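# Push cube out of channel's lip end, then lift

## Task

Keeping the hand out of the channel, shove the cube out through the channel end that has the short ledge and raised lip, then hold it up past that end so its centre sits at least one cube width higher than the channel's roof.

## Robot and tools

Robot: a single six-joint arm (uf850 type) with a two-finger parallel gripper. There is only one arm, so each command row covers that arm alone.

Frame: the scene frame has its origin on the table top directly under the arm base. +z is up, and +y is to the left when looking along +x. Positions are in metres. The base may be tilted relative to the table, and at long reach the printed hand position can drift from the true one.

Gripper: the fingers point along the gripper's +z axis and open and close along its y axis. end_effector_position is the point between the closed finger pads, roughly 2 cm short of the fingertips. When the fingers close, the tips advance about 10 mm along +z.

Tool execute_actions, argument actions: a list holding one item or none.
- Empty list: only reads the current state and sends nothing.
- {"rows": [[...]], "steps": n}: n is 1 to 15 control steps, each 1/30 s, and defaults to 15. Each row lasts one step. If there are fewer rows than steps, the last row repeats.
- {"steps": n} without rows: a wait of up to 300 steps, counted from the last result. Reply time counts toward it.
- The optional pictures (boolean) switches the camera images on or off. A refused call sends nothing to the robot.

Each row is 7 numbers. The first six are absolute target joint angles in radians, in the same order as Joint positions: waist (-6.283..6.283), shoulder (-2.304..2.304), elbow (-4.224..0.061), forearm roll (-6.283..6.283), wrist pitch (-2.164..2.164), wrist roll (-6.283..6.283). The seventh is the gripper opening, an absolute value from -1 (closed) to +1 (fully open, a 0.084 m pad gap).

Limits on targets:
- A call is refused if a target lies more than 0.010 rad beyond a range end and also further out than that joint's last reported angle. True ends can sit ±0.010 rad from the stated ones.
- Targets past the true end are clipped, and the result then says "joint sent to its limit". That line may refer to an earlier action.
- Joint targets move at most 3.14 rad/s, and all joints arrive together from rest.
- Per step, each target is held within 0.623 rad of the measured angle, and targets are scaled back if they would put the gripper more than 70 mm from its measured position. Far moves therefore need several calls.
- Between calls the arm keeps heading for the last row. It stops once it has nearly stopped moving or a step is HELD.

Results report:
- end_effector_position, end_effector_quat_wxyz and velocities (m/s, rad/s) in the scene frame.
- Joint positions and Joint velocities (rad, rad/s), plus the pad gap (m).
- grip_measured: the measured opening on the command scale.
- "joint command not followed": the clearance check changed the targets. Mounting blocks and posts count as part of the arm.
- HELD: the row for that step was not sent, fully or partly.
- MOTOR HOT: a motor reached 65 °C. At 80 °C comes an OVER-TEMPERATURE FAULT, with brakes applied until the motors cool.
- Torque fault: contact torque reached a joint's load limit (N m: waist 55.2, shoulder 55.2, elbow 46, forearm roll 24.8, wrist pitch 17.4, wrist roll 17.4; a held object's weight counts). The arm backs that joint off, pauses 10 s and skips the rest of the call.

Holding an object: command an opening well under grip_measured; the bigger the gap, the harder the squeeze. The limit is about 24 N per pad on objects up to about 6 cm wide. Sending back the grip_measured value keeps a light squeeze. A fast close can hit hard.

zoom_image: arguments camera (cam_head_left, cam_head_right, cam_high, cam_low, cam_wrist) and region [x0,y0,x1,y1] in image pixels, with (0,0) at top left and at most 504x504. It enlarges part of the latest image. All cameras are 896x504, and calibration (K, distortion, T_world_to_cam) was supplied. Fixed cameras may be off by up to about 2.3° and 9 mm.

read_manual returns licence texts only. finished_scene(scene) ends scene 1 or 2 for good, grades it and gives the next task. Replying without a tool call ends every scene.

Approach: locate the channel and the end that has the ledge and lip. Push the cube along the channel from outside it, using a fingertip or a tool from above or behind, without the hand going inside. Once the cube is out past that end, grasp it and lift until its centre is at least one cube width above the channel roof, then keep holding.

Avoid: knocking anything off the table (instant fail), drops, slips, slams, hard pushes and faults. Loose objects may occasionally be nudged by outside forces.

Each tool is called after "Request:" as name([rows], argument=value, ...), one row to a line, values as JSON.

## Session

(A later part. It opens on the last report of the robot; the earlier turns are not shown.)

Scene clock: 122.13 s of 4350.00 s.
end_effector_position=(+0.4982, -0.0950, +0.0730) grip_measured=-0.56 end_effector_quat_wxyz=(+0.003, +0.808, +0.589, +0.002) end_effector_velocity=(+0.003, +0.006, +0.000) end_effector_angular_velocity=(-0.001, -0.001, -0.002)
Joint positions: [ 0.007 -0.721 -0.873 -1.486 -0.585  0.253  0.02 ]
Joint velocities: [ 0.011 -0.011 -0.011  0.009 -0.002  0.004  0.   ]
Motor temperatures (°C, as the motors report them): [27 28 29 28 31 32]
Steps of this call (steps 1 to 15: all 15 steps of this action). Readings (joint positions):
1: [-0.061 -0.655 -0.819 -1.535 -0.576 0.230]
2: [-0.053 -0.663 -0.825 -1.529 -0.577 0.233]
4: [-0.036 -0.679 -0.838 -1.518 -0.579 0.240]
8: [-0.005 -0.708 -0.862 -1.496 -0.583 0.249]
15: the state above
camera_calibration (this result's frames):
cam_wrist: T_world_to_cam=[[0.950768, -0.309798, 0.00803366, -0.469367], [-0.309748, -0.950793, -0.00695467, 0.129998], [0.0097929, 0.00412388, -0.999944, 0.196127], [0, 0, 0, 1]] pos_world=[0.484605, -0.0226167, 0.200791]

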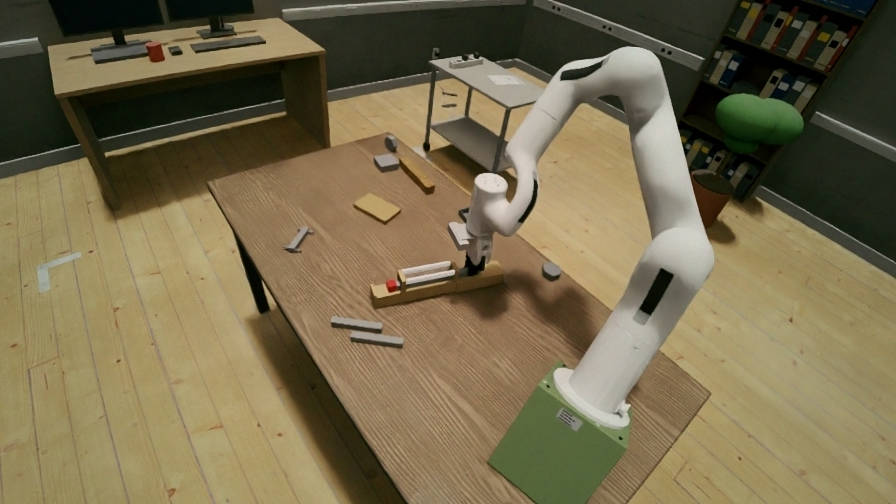

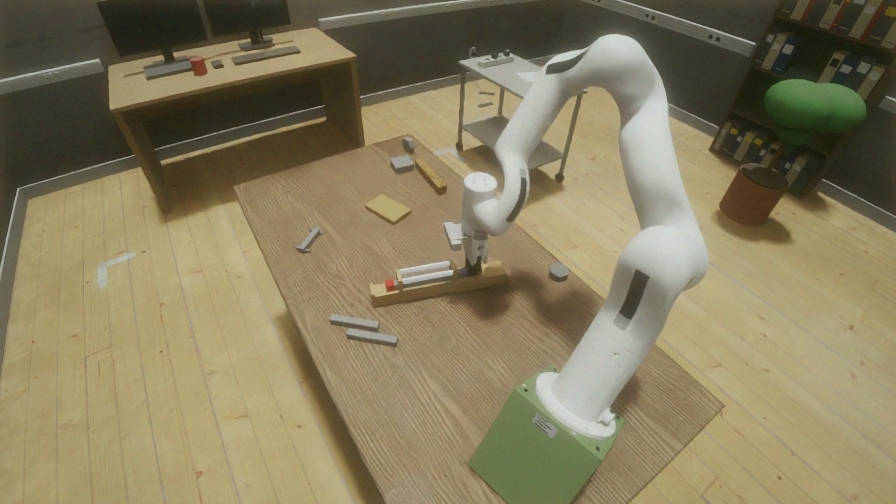

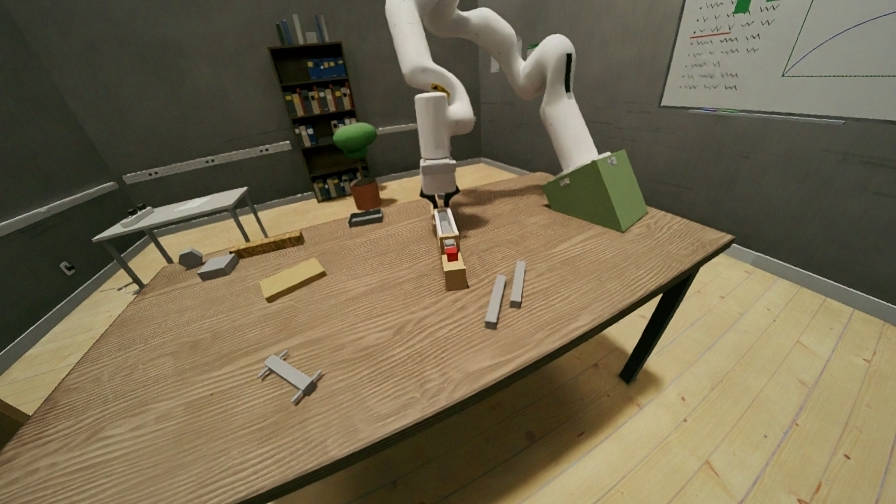

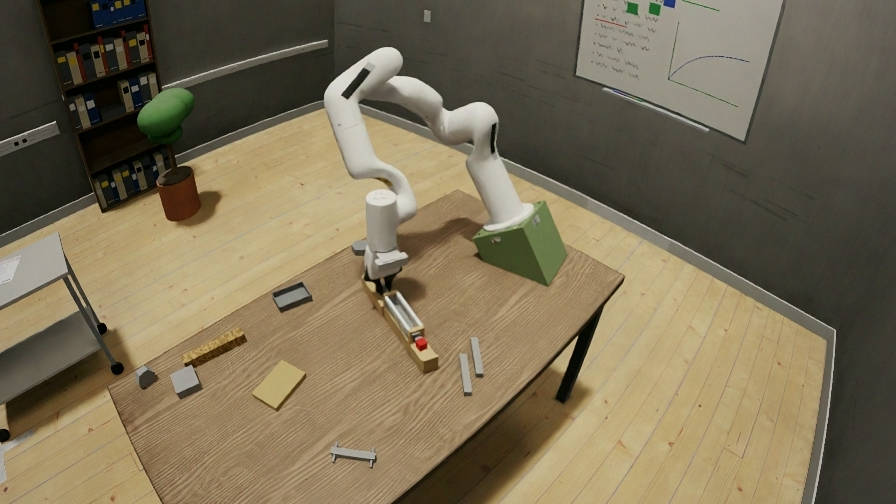

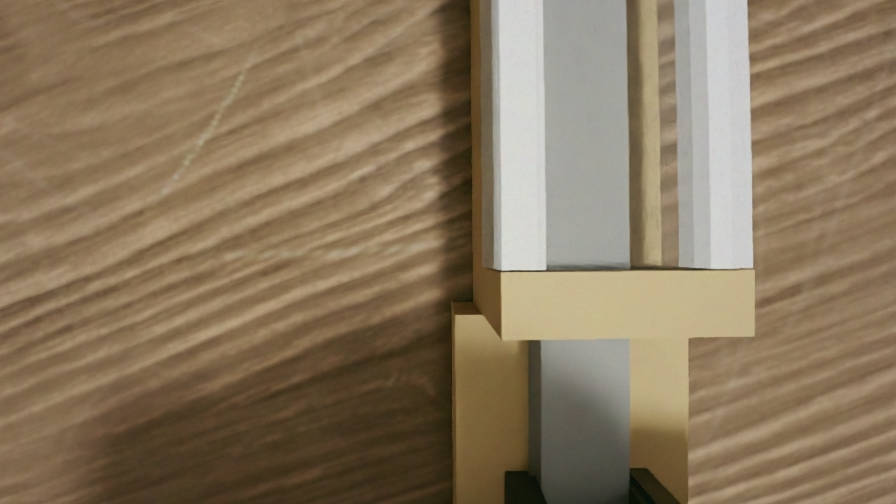

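Request:
execute_actions([
  {"rows":[[0.032,-0.747,-0.897,-1.464,-0.588,0.257,-1]],"steps":12},
], pictures=false)

Request:
execute_actions([
  {"rows":[[0.032,-0.747,-0.897,-1.464,-0.588,0.257,-0.1]],"steps":7},
], pictures=false)

Request:
execute_actions([
  {"rows":[[0.11,-0.56,-0.83,-1.21,-0.635,0.055,0.15]],"steps":13},
], pictures=false)

Request:
execute_actions([
  {"rows":[[0.426,-1.035,-1.374,-0.906,-0.746,0.036,0.15]]},
], pictures=false)

Request:
execute_actions([
  {"steps":22},
])

Scene clock: 136.40 s of 4350.00 s.
end_effector_position=(+0.5030, -0.0805, +0.0729) grip_measured=-0.56 end_effector_quat_wxyz=(+0.003, +0.808, +0.589, +0.002) end_effector_velocity=(+0.002, +0.003, -0.000) end_effector_angular_velocity=(-0.001, +0.000, -0.004)
Joint positions: [ 0.031 -0.746 -0.896 -1.465 -0.588  0.257  0.02 ]
Joint velocities: [ 0.006 -0.007 -0.008  0.007 -0.002  0.003  0.   ]
Motor temperatures (°C, as the motors report them): [27 28 29 28 31 32]
Steps of this call (steps 1 to 15: the robot went on to your last target; steps 16 to 90: nothing new was sent; then 10.87 s passed at rest; steps 91 to 102: all 12 steps of this action). Readings (joint positions):
91: [0.008 -0.722 -0.874 -1.485 -0.585 0.253]
92: [0.010 -0.725 -0.877 -1.482 -0.586 0.253]
94: [0.020 -0.734 -0.885 -1.475 -0.587 0.255]
98: [0.029 -0.744 -0.894 -1.467 -0.587 0.256]
102: the state above

Scene clock: 136.63 s of 4350.00 s.
end_effector_position=(+0.5027, -0.0800, +0.0726) grip_measured=-0.18 end_effector_quat_wxyz=(+0.002, +0.808, +0.590, +0.002) end_effector_velocity=(+0.002, -0.000, +0.002) end_effector_angular_velocity=(-0.003, -0.004, -0.001)
Joint positions: [ 0.032 -0.747 -0.897 -1.464 -0.587  0.257  0.036]
Joint velocities: [ 0.002  0.002 -0.002  0.001 -0.004 -0.001  0.035]
Motor temperatures (°C, as the motors report them): [27 28 29 28 31 32]
Steps of this call (steps 1 to 7: all 7 steps of this action). Readings (joint positions):
1: [0.032 -0.746 -0.896 -1.464 -0.588 0.257]
2: [0.032 -0.747 -0.897 -1.464 -0.588 0.257]
4: [0.031 -0.747 -0.896 -1.464 -0.587 0.257]
7: the state above

Scene clock: 137.07 s of 4350.00 s.
end_effector_position=(+0.4943, -0.0909, +0.1517) grip_measured=+0.14 end_effector_quat_wxyz=(+0.001, +0.810, +0.586, -0.002) end_effector_velocity=(-0.012, -0.003, +0.020) end_effector_angular_velocity=(+0.002, +0.020, +0.007)
Joint positions: [ 0.108 -0.566 -0.832 -1.218 -0.634  0.061  0.05 ]
Joint velocities: [ 0.02   0.053  0.026  0.085 -0.017 -0.074  0.001]
Motor temperatures (°C, as the motors report them): [27 28 29 28 31 32]
Steps of this call (steps 1 to 13: all 13 steps of this action). Readings (joint positions):
1: [0.032 -0.747 -0.896 -1.464 -0.587 0.257]
2: [0.033 -0.743 -0.894 -1.458 -0.589 0.252]
4: [0.048 -0.706 -0.879 -1.407 -0.598 0.210]
8: [0.093 -0.601 -0.846 -1.268 -0.624 0.102]
13: the state above

Scene clock: 137.57 s of 4350.00 s.
end_effector_position=(+0.5636, +0.0508, +0.1604) grip_measured=+0.14 end_effector_quat_wxyz=(+0.005, +0.809, +0.587, +0.001) end_effector_velocity=(+0.089, +0.354, +0.017) end_effector_angular_velocity=(+0.010, -0.008, +0.017)
Joint positions: [ 0.306 -0.857 -1.169 -1.022 -0.704  0.044  0.05 ]
Joint velocities: [ 0.441 -0.655 -0.754  0.428 -0.155 -0.032  0.   ]
Motor temperatures (°C, as the motors report them): [27 28 29 28 31 32]
Steps of this call (steps 1 to 15: all 15 steps of this action). Readings (joint positions):
1: [0.108 -0.564 -0.831 -1.215 -0.634 0.059]
2: [0.111 -0.568 -0.836 -1.211 -0.636 0.058]
4: [0.137 -0.606 -0.880 -1.185 -0.646 0.056]
8: [0.202 -0.702 -0.991 -1.123 -0.667 0.052]
15: the state above

Scene clock: 138.30 s of 4350.00 s.
end_effector_position=(+0.5762, +0.1503, +0.1643) grip_measured=+0.14 end_effector_quat_wxyz=(+0.003, +0.808, +0.590, +0.002) end_effector_velocity=(-0.001, +0.002, -0.000) end_effector_angular_velocity=(+0.000, +0.000, +0.001)
Joint positions: [ 0.426 -1.035 -1.374 -0.906 -0.746  0.036  0.05 ]
Joint velocities: [ 0.002 -0.002 -0.001  0.002  0.     0.001 -0.   ]
Motor temperatures (°C, as the motors report them): [27 28 29 28 31 32]
Steps of this call (steps 1 to 22: the robot went on to your last target). Readings (joint positions):
1: [0.321 -0.879 -1.194 -1.008 -0.709 0.043]
2: [0.336 -0.901 -1.219 -0.994 -0.714 0.042]
4: [0.365 -0.944 -1.269 -0.965 -0.724 0.040]
8: [0.411 -1.011 -1.345 -0.922 -0.740 0.037]
22: the state above
camera_calibration (this result's frames):
cam_wrist: T_world_to_cam=[[0.950939, -0.309294, 0.00714912, -0.468309], [-0.309239, -0.950952, -0.0078633, 0.387899], [0.00923054, 0.00526673, -0.999944, 0.285827], [0, 0, 0, 1]] pos_world=[0.562649, 0.222523, 0.292209]

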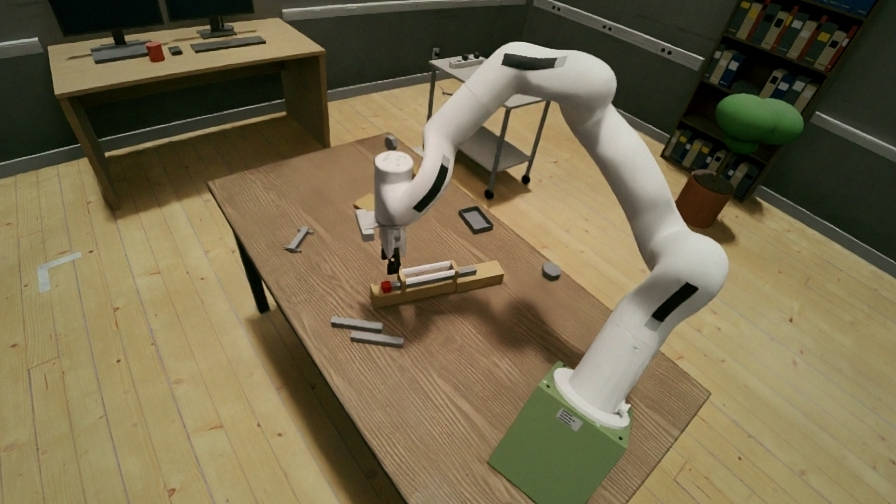

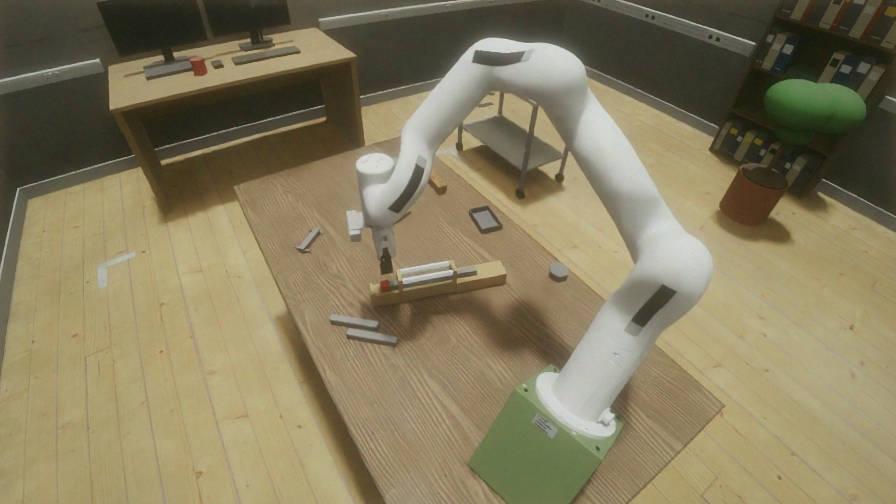

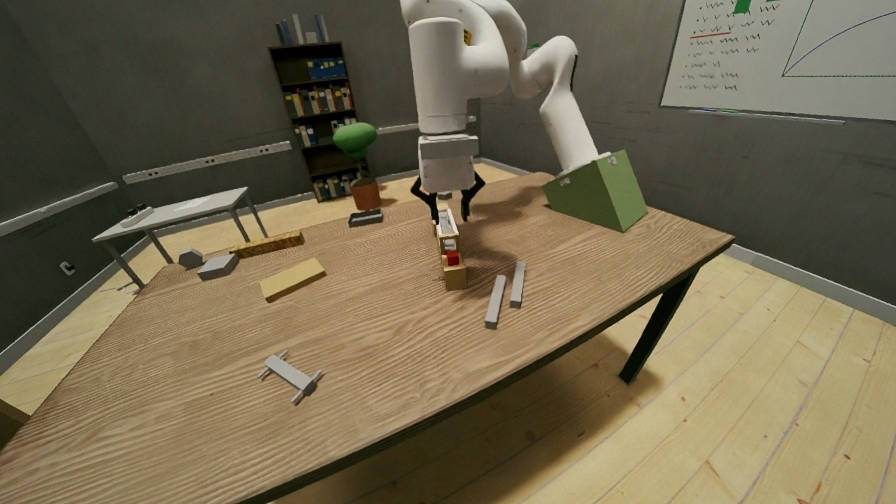

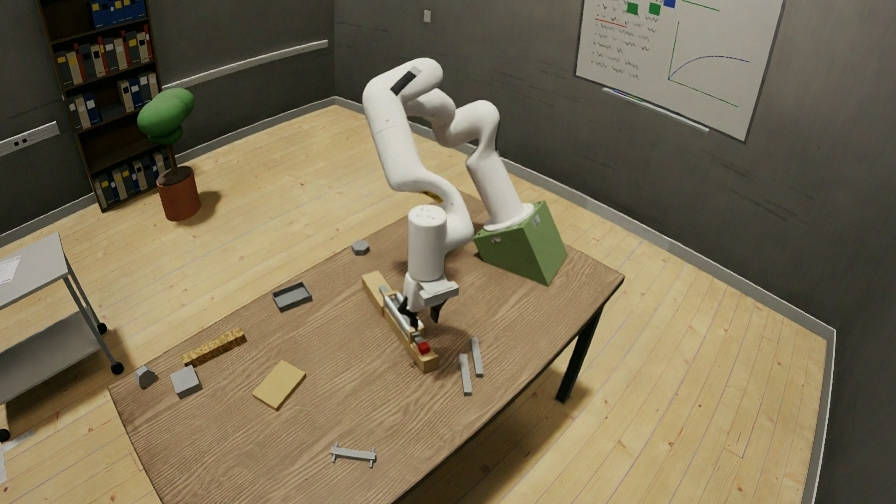

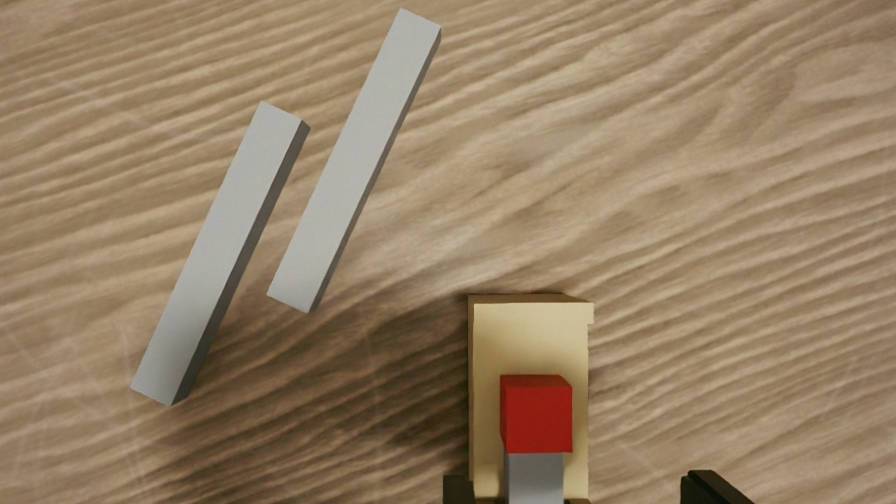

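Request:
execute_actions([
  {"rows":[[0.438,-1.059,-1.409,-0.89,-0.756,0.036,0.15]],"steps":7},
], pictures=false)

Request:
execute_actions([
  {"rows":[[0.359,-1.199,-1.45,-1.044,-0.682,0.146,0.15]]},
], pictures=false)

Request:
execute_actions([
  {"rows":[[0.359,-1.199,-1.45,-1.044,-0.682,0.146,-0.1],[0.359,-1.199,-1.45,-1.044,-0.682,0.146,-0.3],[0.359,-1.199,-1.45,-1.044,-0.682,0.146,-0.4],[0.359,-1.199,-1.45,-1.044,-0.682,0.146,-0.5],[0.359,-1.199,-1.45,-1.044,-0.682,0.146,-0.8]]},
], pictures=false)

Request:
execute_actions([
  {"rows":[[0.438,-1.059,-1.409,-0.89,-0.756,0.036,-0.8]]},
], pictures=false)

Request:
execute_actions([
  {"steps":15},
])

Scene clock: 149.97 s of 4350.00 s.
end_effector_position=(+0.5793, +0.1604, +0.1653) grip_measured=+0.14 end_effector_quat_wxyz=(+0.003, +0.809, +0.587, +0.003) end_effector_velocity=(+0.009, +0.023, +0.003) end_effector_angular_velocity=(+0.000, -0.003, -0.019)
Joint positions: [ 0.436 -1.055 -1.403 -0.893 -0.754  0.036  0.05 ]
Joint velocities: [ 0.023 -0.047 -0.072  0.032 -0.021  0.     0.   ]
Motor temperatures (°C, as the motors report them): [27 28 29 28 31 32]
Steps of this call (steps 1 to 15: the robot went on to your last target; steps 16 to 90: nothing new was sent; then 8.43 s passed at rest; steps 91 to 97: all 7 steps of this action). Readings (joint positions):
91: [0.426 -1.035 -1.374 -0.906 -0.746 0.036]
92: [0.427 -1.037 -1.378 -0.904 -0.747 0.036]
94: [0.432 -1.046 -1.391 -0.898 -0.751 0.036]
97: the state above

Scene clock: 150.47 s of 4350.00 s.
end_effector_position=(+0.5810, +0.1619, +0.0760) grip_measured=+0.14 end_effector_quat_wxyz=(+0.004, +0.812, +0.584, +0.003) end_effector_velocity=(+0.002, +0.001, -0.012) end_effector_angular_velocity=(+0.005, -0.004, -0.004)
Joint positions: [ 0.36  -1.196 -1.45  -1.042 -0.683  0.144  0.05 ]
Joint velocities: [-0.011 -0.02  -0.01  -0.025  0.013  0.02   0.   ]
Motor temperatures (°C, as the motors report them): [27 28 29 28 31 32]
Steps of this call (steps 1 to 15: all 15 steps of this action). Readings (joint positions):
1: [0.437 -1.056 -1.405 -0.892 -0.754 0.036]
2: [0.435 -1.061 -1.408 -0.897 -0.752 0.041]
4: [0.416 -1.096 -1.421 -0.935 -0.733 0.068]
8: [0.374 -1.170 -1.439 -1.011 -0.698 0.122]
15: the state above

Scene clock: 150.97 s of 4350.00 s.
end_effector_position=(+0.5809, +0.1619, +0.0746) grip_measured=-0.46 end_effector_quat_wxyz=(+0.004, +0.812, +0.584, +0.003) end_effector_velocity=(-0.001, -0.000, -0.001) end_effector_angular_velocity=(-0.001, +0.001, +0.002)
Joint positions: [ 0.359 -1.199 -1.45  -1.044 -0.682  0.146  0.024]
Joint velocities: [-0.    -0.     0.001  0.     0.    -0.001  0.   ]
Motor temperatures (°C, as the motors report them): [27 28 29 28 31 32]
Steps of this call (steps 1 to 15: all 15 steps of this action). Readings (joint positions):
1: [0.360 -1.197 -1.450 -1.042 -0.683 0.145]
2: [0.360 -1.197 -1.450 -1.043 -0.683 0.145]
4: [0.360 -1.198 -1.450 -1.043 -0.682 0.146]
8: [0.359 -1.198 -1.450 -1.044 -0.682 0.146]
15: the state above

Scene clock: 151.47 s of 4350.00 s.
end_effector_position=(+0.5799, +0.1621, +0.1636) grip_measured=-0.46 end_effector_quat_wxyz=(+0.003, +0.810, +0.587, +0.002) end_effector_velocity=(-0.003, -0.001, +0.013) end_effector_angular_velocity=(-0.001, +0.006, +0.002)
Joint positions: [ 0.436 -1.062 -1.409 -0.893 -0.755  0.038  0.024]
Joint velocities: [ 0.011  0.022  0.01   0.025 -0.013 -0.018  0.   ]
Motor temperatures (°C, as the motors report them): [27 28 29 28 31 32]
Steps of this call (steps 1 to 15: all 15 steps of this action). Readings (joint positions):
1: [0.359 -1.199 -1.450 -1.044 -0.682 0.146]
2: [0.361 -1.196 -1.448 -1.040 -0.684 0.142]
4: [0.378 -1.163 -1.436 -1.002 -0.703 0.115]
8: [0.422 -1.088 -1.420 -0.924 -0.739 0.061]
15: the state above

Scene clock: 151.97 s of 4350.00 s.
end_effector_position=(+0.5801, +0.1623, +0.1654) grip_measured=-0.46 end_effector_quat_wxyz=(+0.003, +0.810, +0.587, +0.003) end_effector_velocity=(+0.000, +0.000, +0.000) end_effector_angular_velocity=(+0.001, -0.001, -0.000)
Joint positions: [ 0.438 -1.059 -1.409 -0.89  -0.756  0.036  0.024]
Joint velocities: [ 0.     0.    -0.001  0.     0.    -0.     0.   ]
Motor temperatures (°C, as the motors report them): [27 28 29 28 31 32]
Steps of this call (steps 1 to 15: the robot went on to your last target). Readings (joint positions):
1: [0.437 -1.061 -1.409 -0.892 -0.755 0.037]
2: [0.437 -1.061 -1.409 -0.891 -0.755 0.037]
4: [0.437 -1.060 -1.409 -0.891 -0.756 0.036]
8: [0.438 -1.059 -1.409 -0.890 -0.756 0.036]
15: the state above
The arm was judged still, so your last target was given up. Only a new action makes it travel on or press farther. Fingers that are still opening or closing keep moving.
camera_calibration (this result's frames):
cam_wrist: T_world_to_cam=[[0.948623, -0.3163, 0.00834532, -0.466031], [-0.316237, -0.948646, -0.00804244, 0.404176], [0.0104606, 0.00499014, -0.999933, 0.286187], [0, 0, 0, 1]] pos_world=[0.566909, 0.234586, 0.293308]

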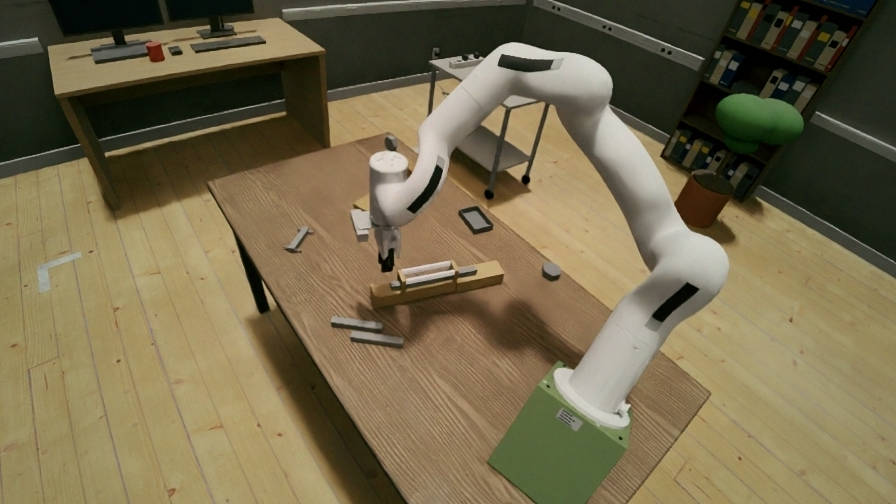

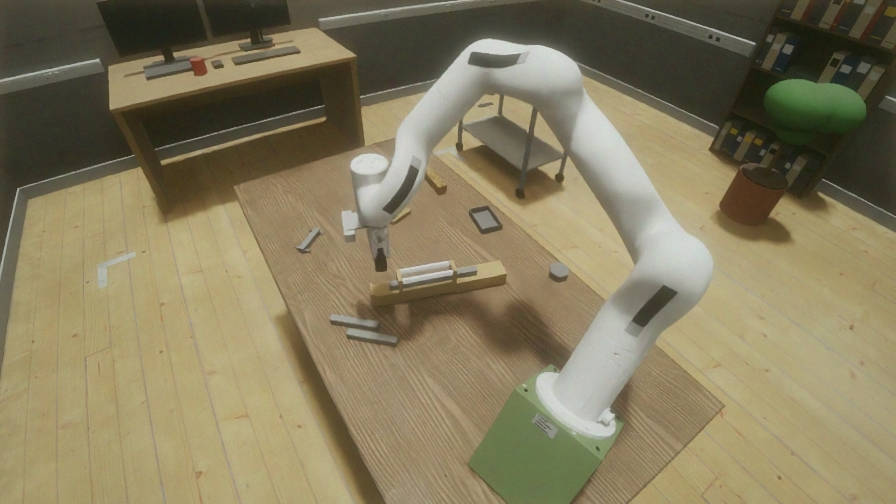

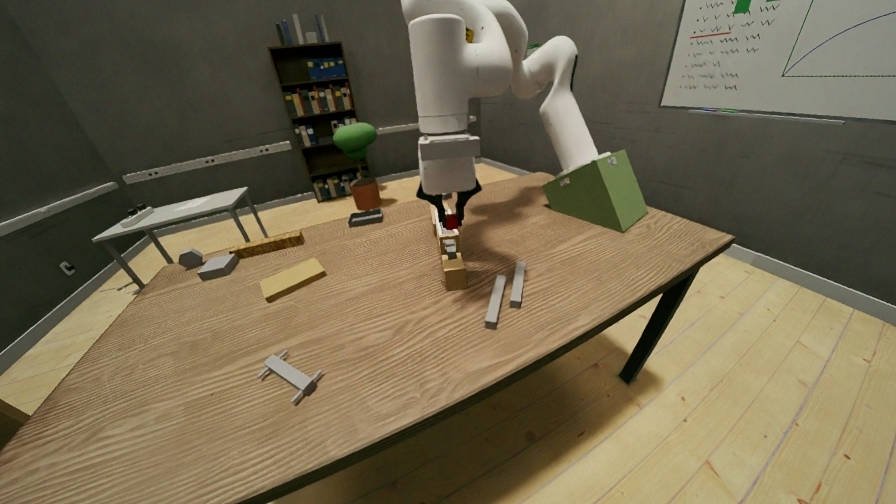

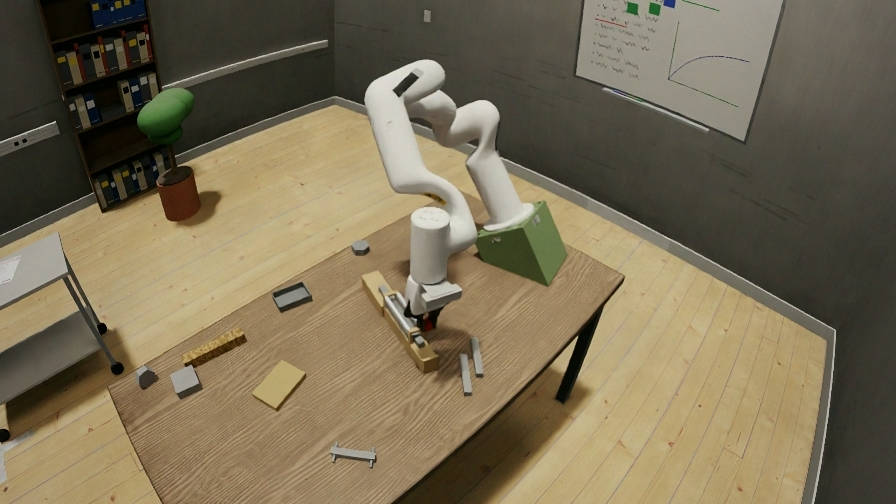

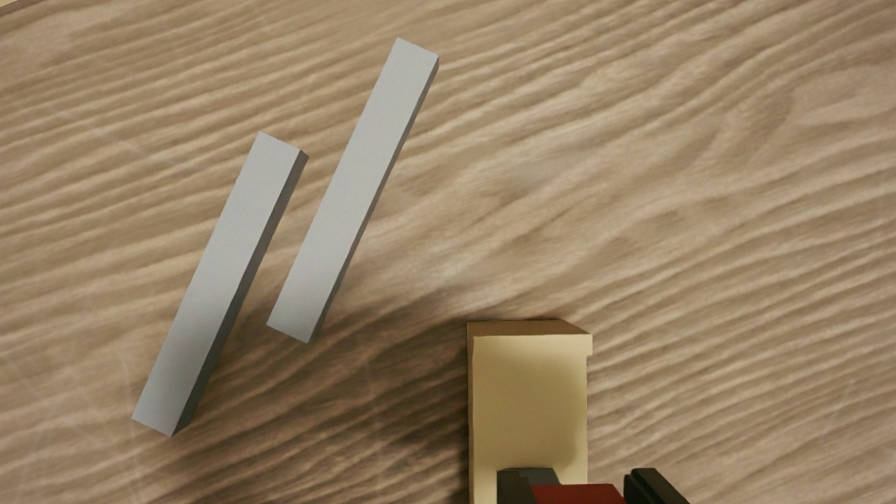

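Request:
execute_actions(actions=[])

Request:
finished_scene(scene=2)

Scene clock: 159.73 s of 4350.00 s.
end_effector_position=(+0.5801, +0.1623, +0.1655) grip_measured=-0.46 end_effector_quat_wxyz=(+0.003, +0.810, +0.587, +0.003) end_effector_velocity=(-0.000, +0.000, -0.000) end_effector_angular_velocity=(-0.000, +0.000, -0.000)
Joint positions: [ 0.438 -1.059 -1.409 -0.89  -0.756  0.036  0.024]
Joint velocities: [ 0.    -0.     0.    -0.     0.     0.001 -0.   ]
Motor temperatures (°C, as the motors report them): [27 28 30 28 31 32]
Steps of this call (steps 1 to 90: nothing new was sent; then 4.77 s passed at rest). Readings (joint positions):
1: [0.438 -1.059 -1.409 -0.890 -0.756 0.036]
2: [0.438 -1.059 -1.409 -0.890 -0.756 0.036]
4: [0.438 -1.059 -1.409 -0.890 -0.756 0.036]
8: [0.438 -1.059 -1.409 -0.890 -0.756 0.036]
90: the state above
camera_calibration (this result's frames):
cam_wrist: T_world_to_cam=[[0.948617, -0.316317, 0.00838318, -0.466046], [-0.316253, -0.94864, -0.00809337, 0.404211], [0.0105127, 0.0050263, -0.999932, 0.2862], [0, 0, 0, 1]] pos_world=[0.566923, 0.234594, 0.293359]

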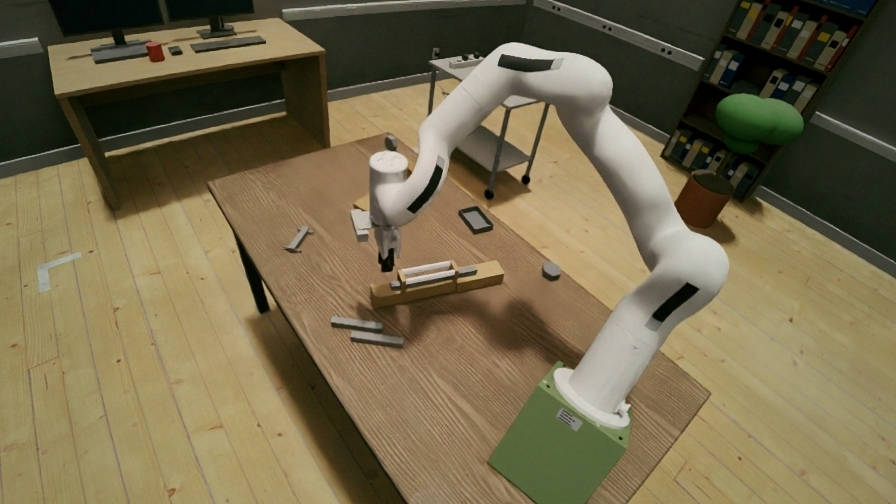

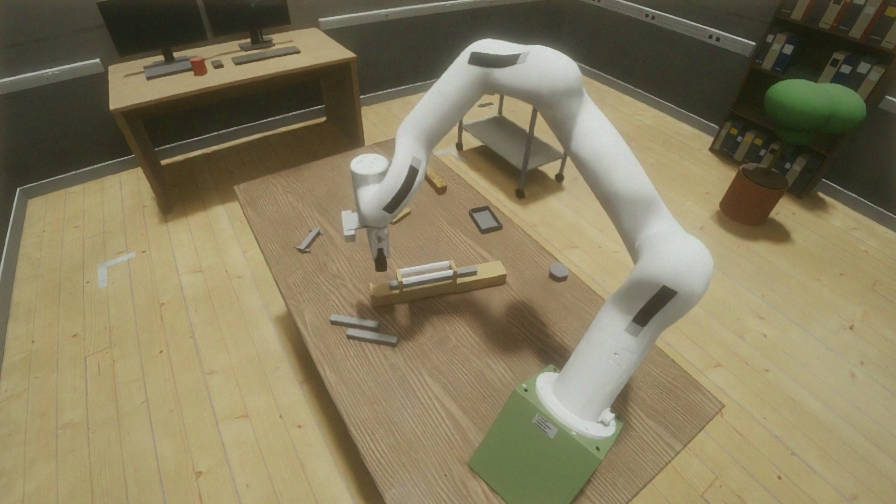

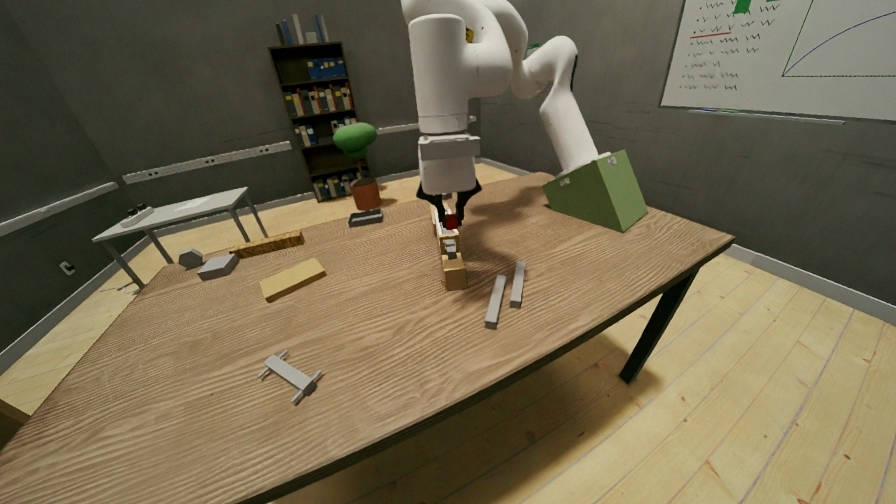

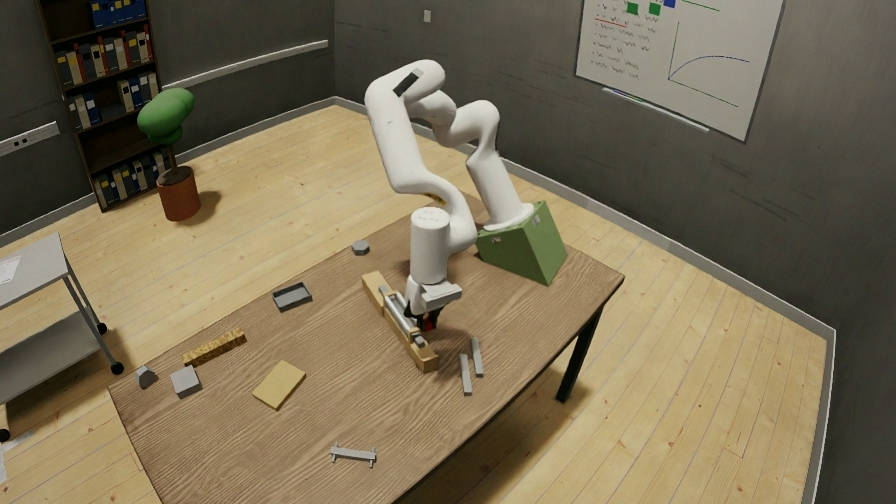

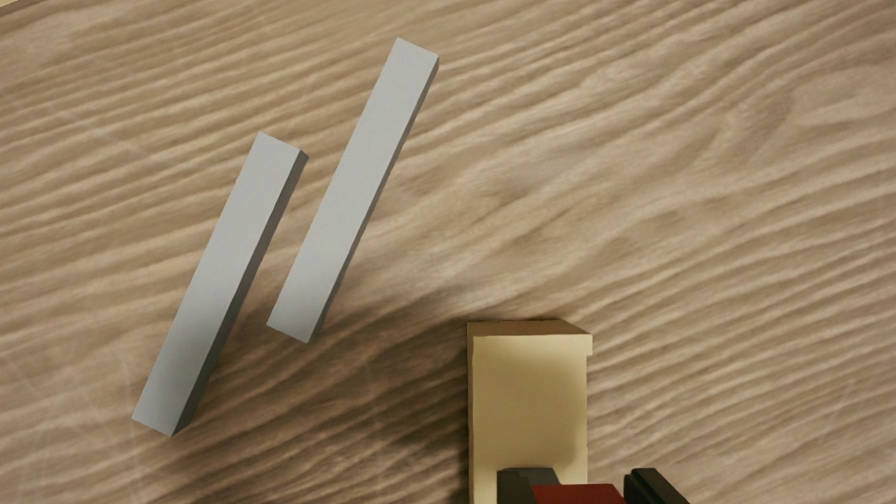

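The scene is finished: the task was done.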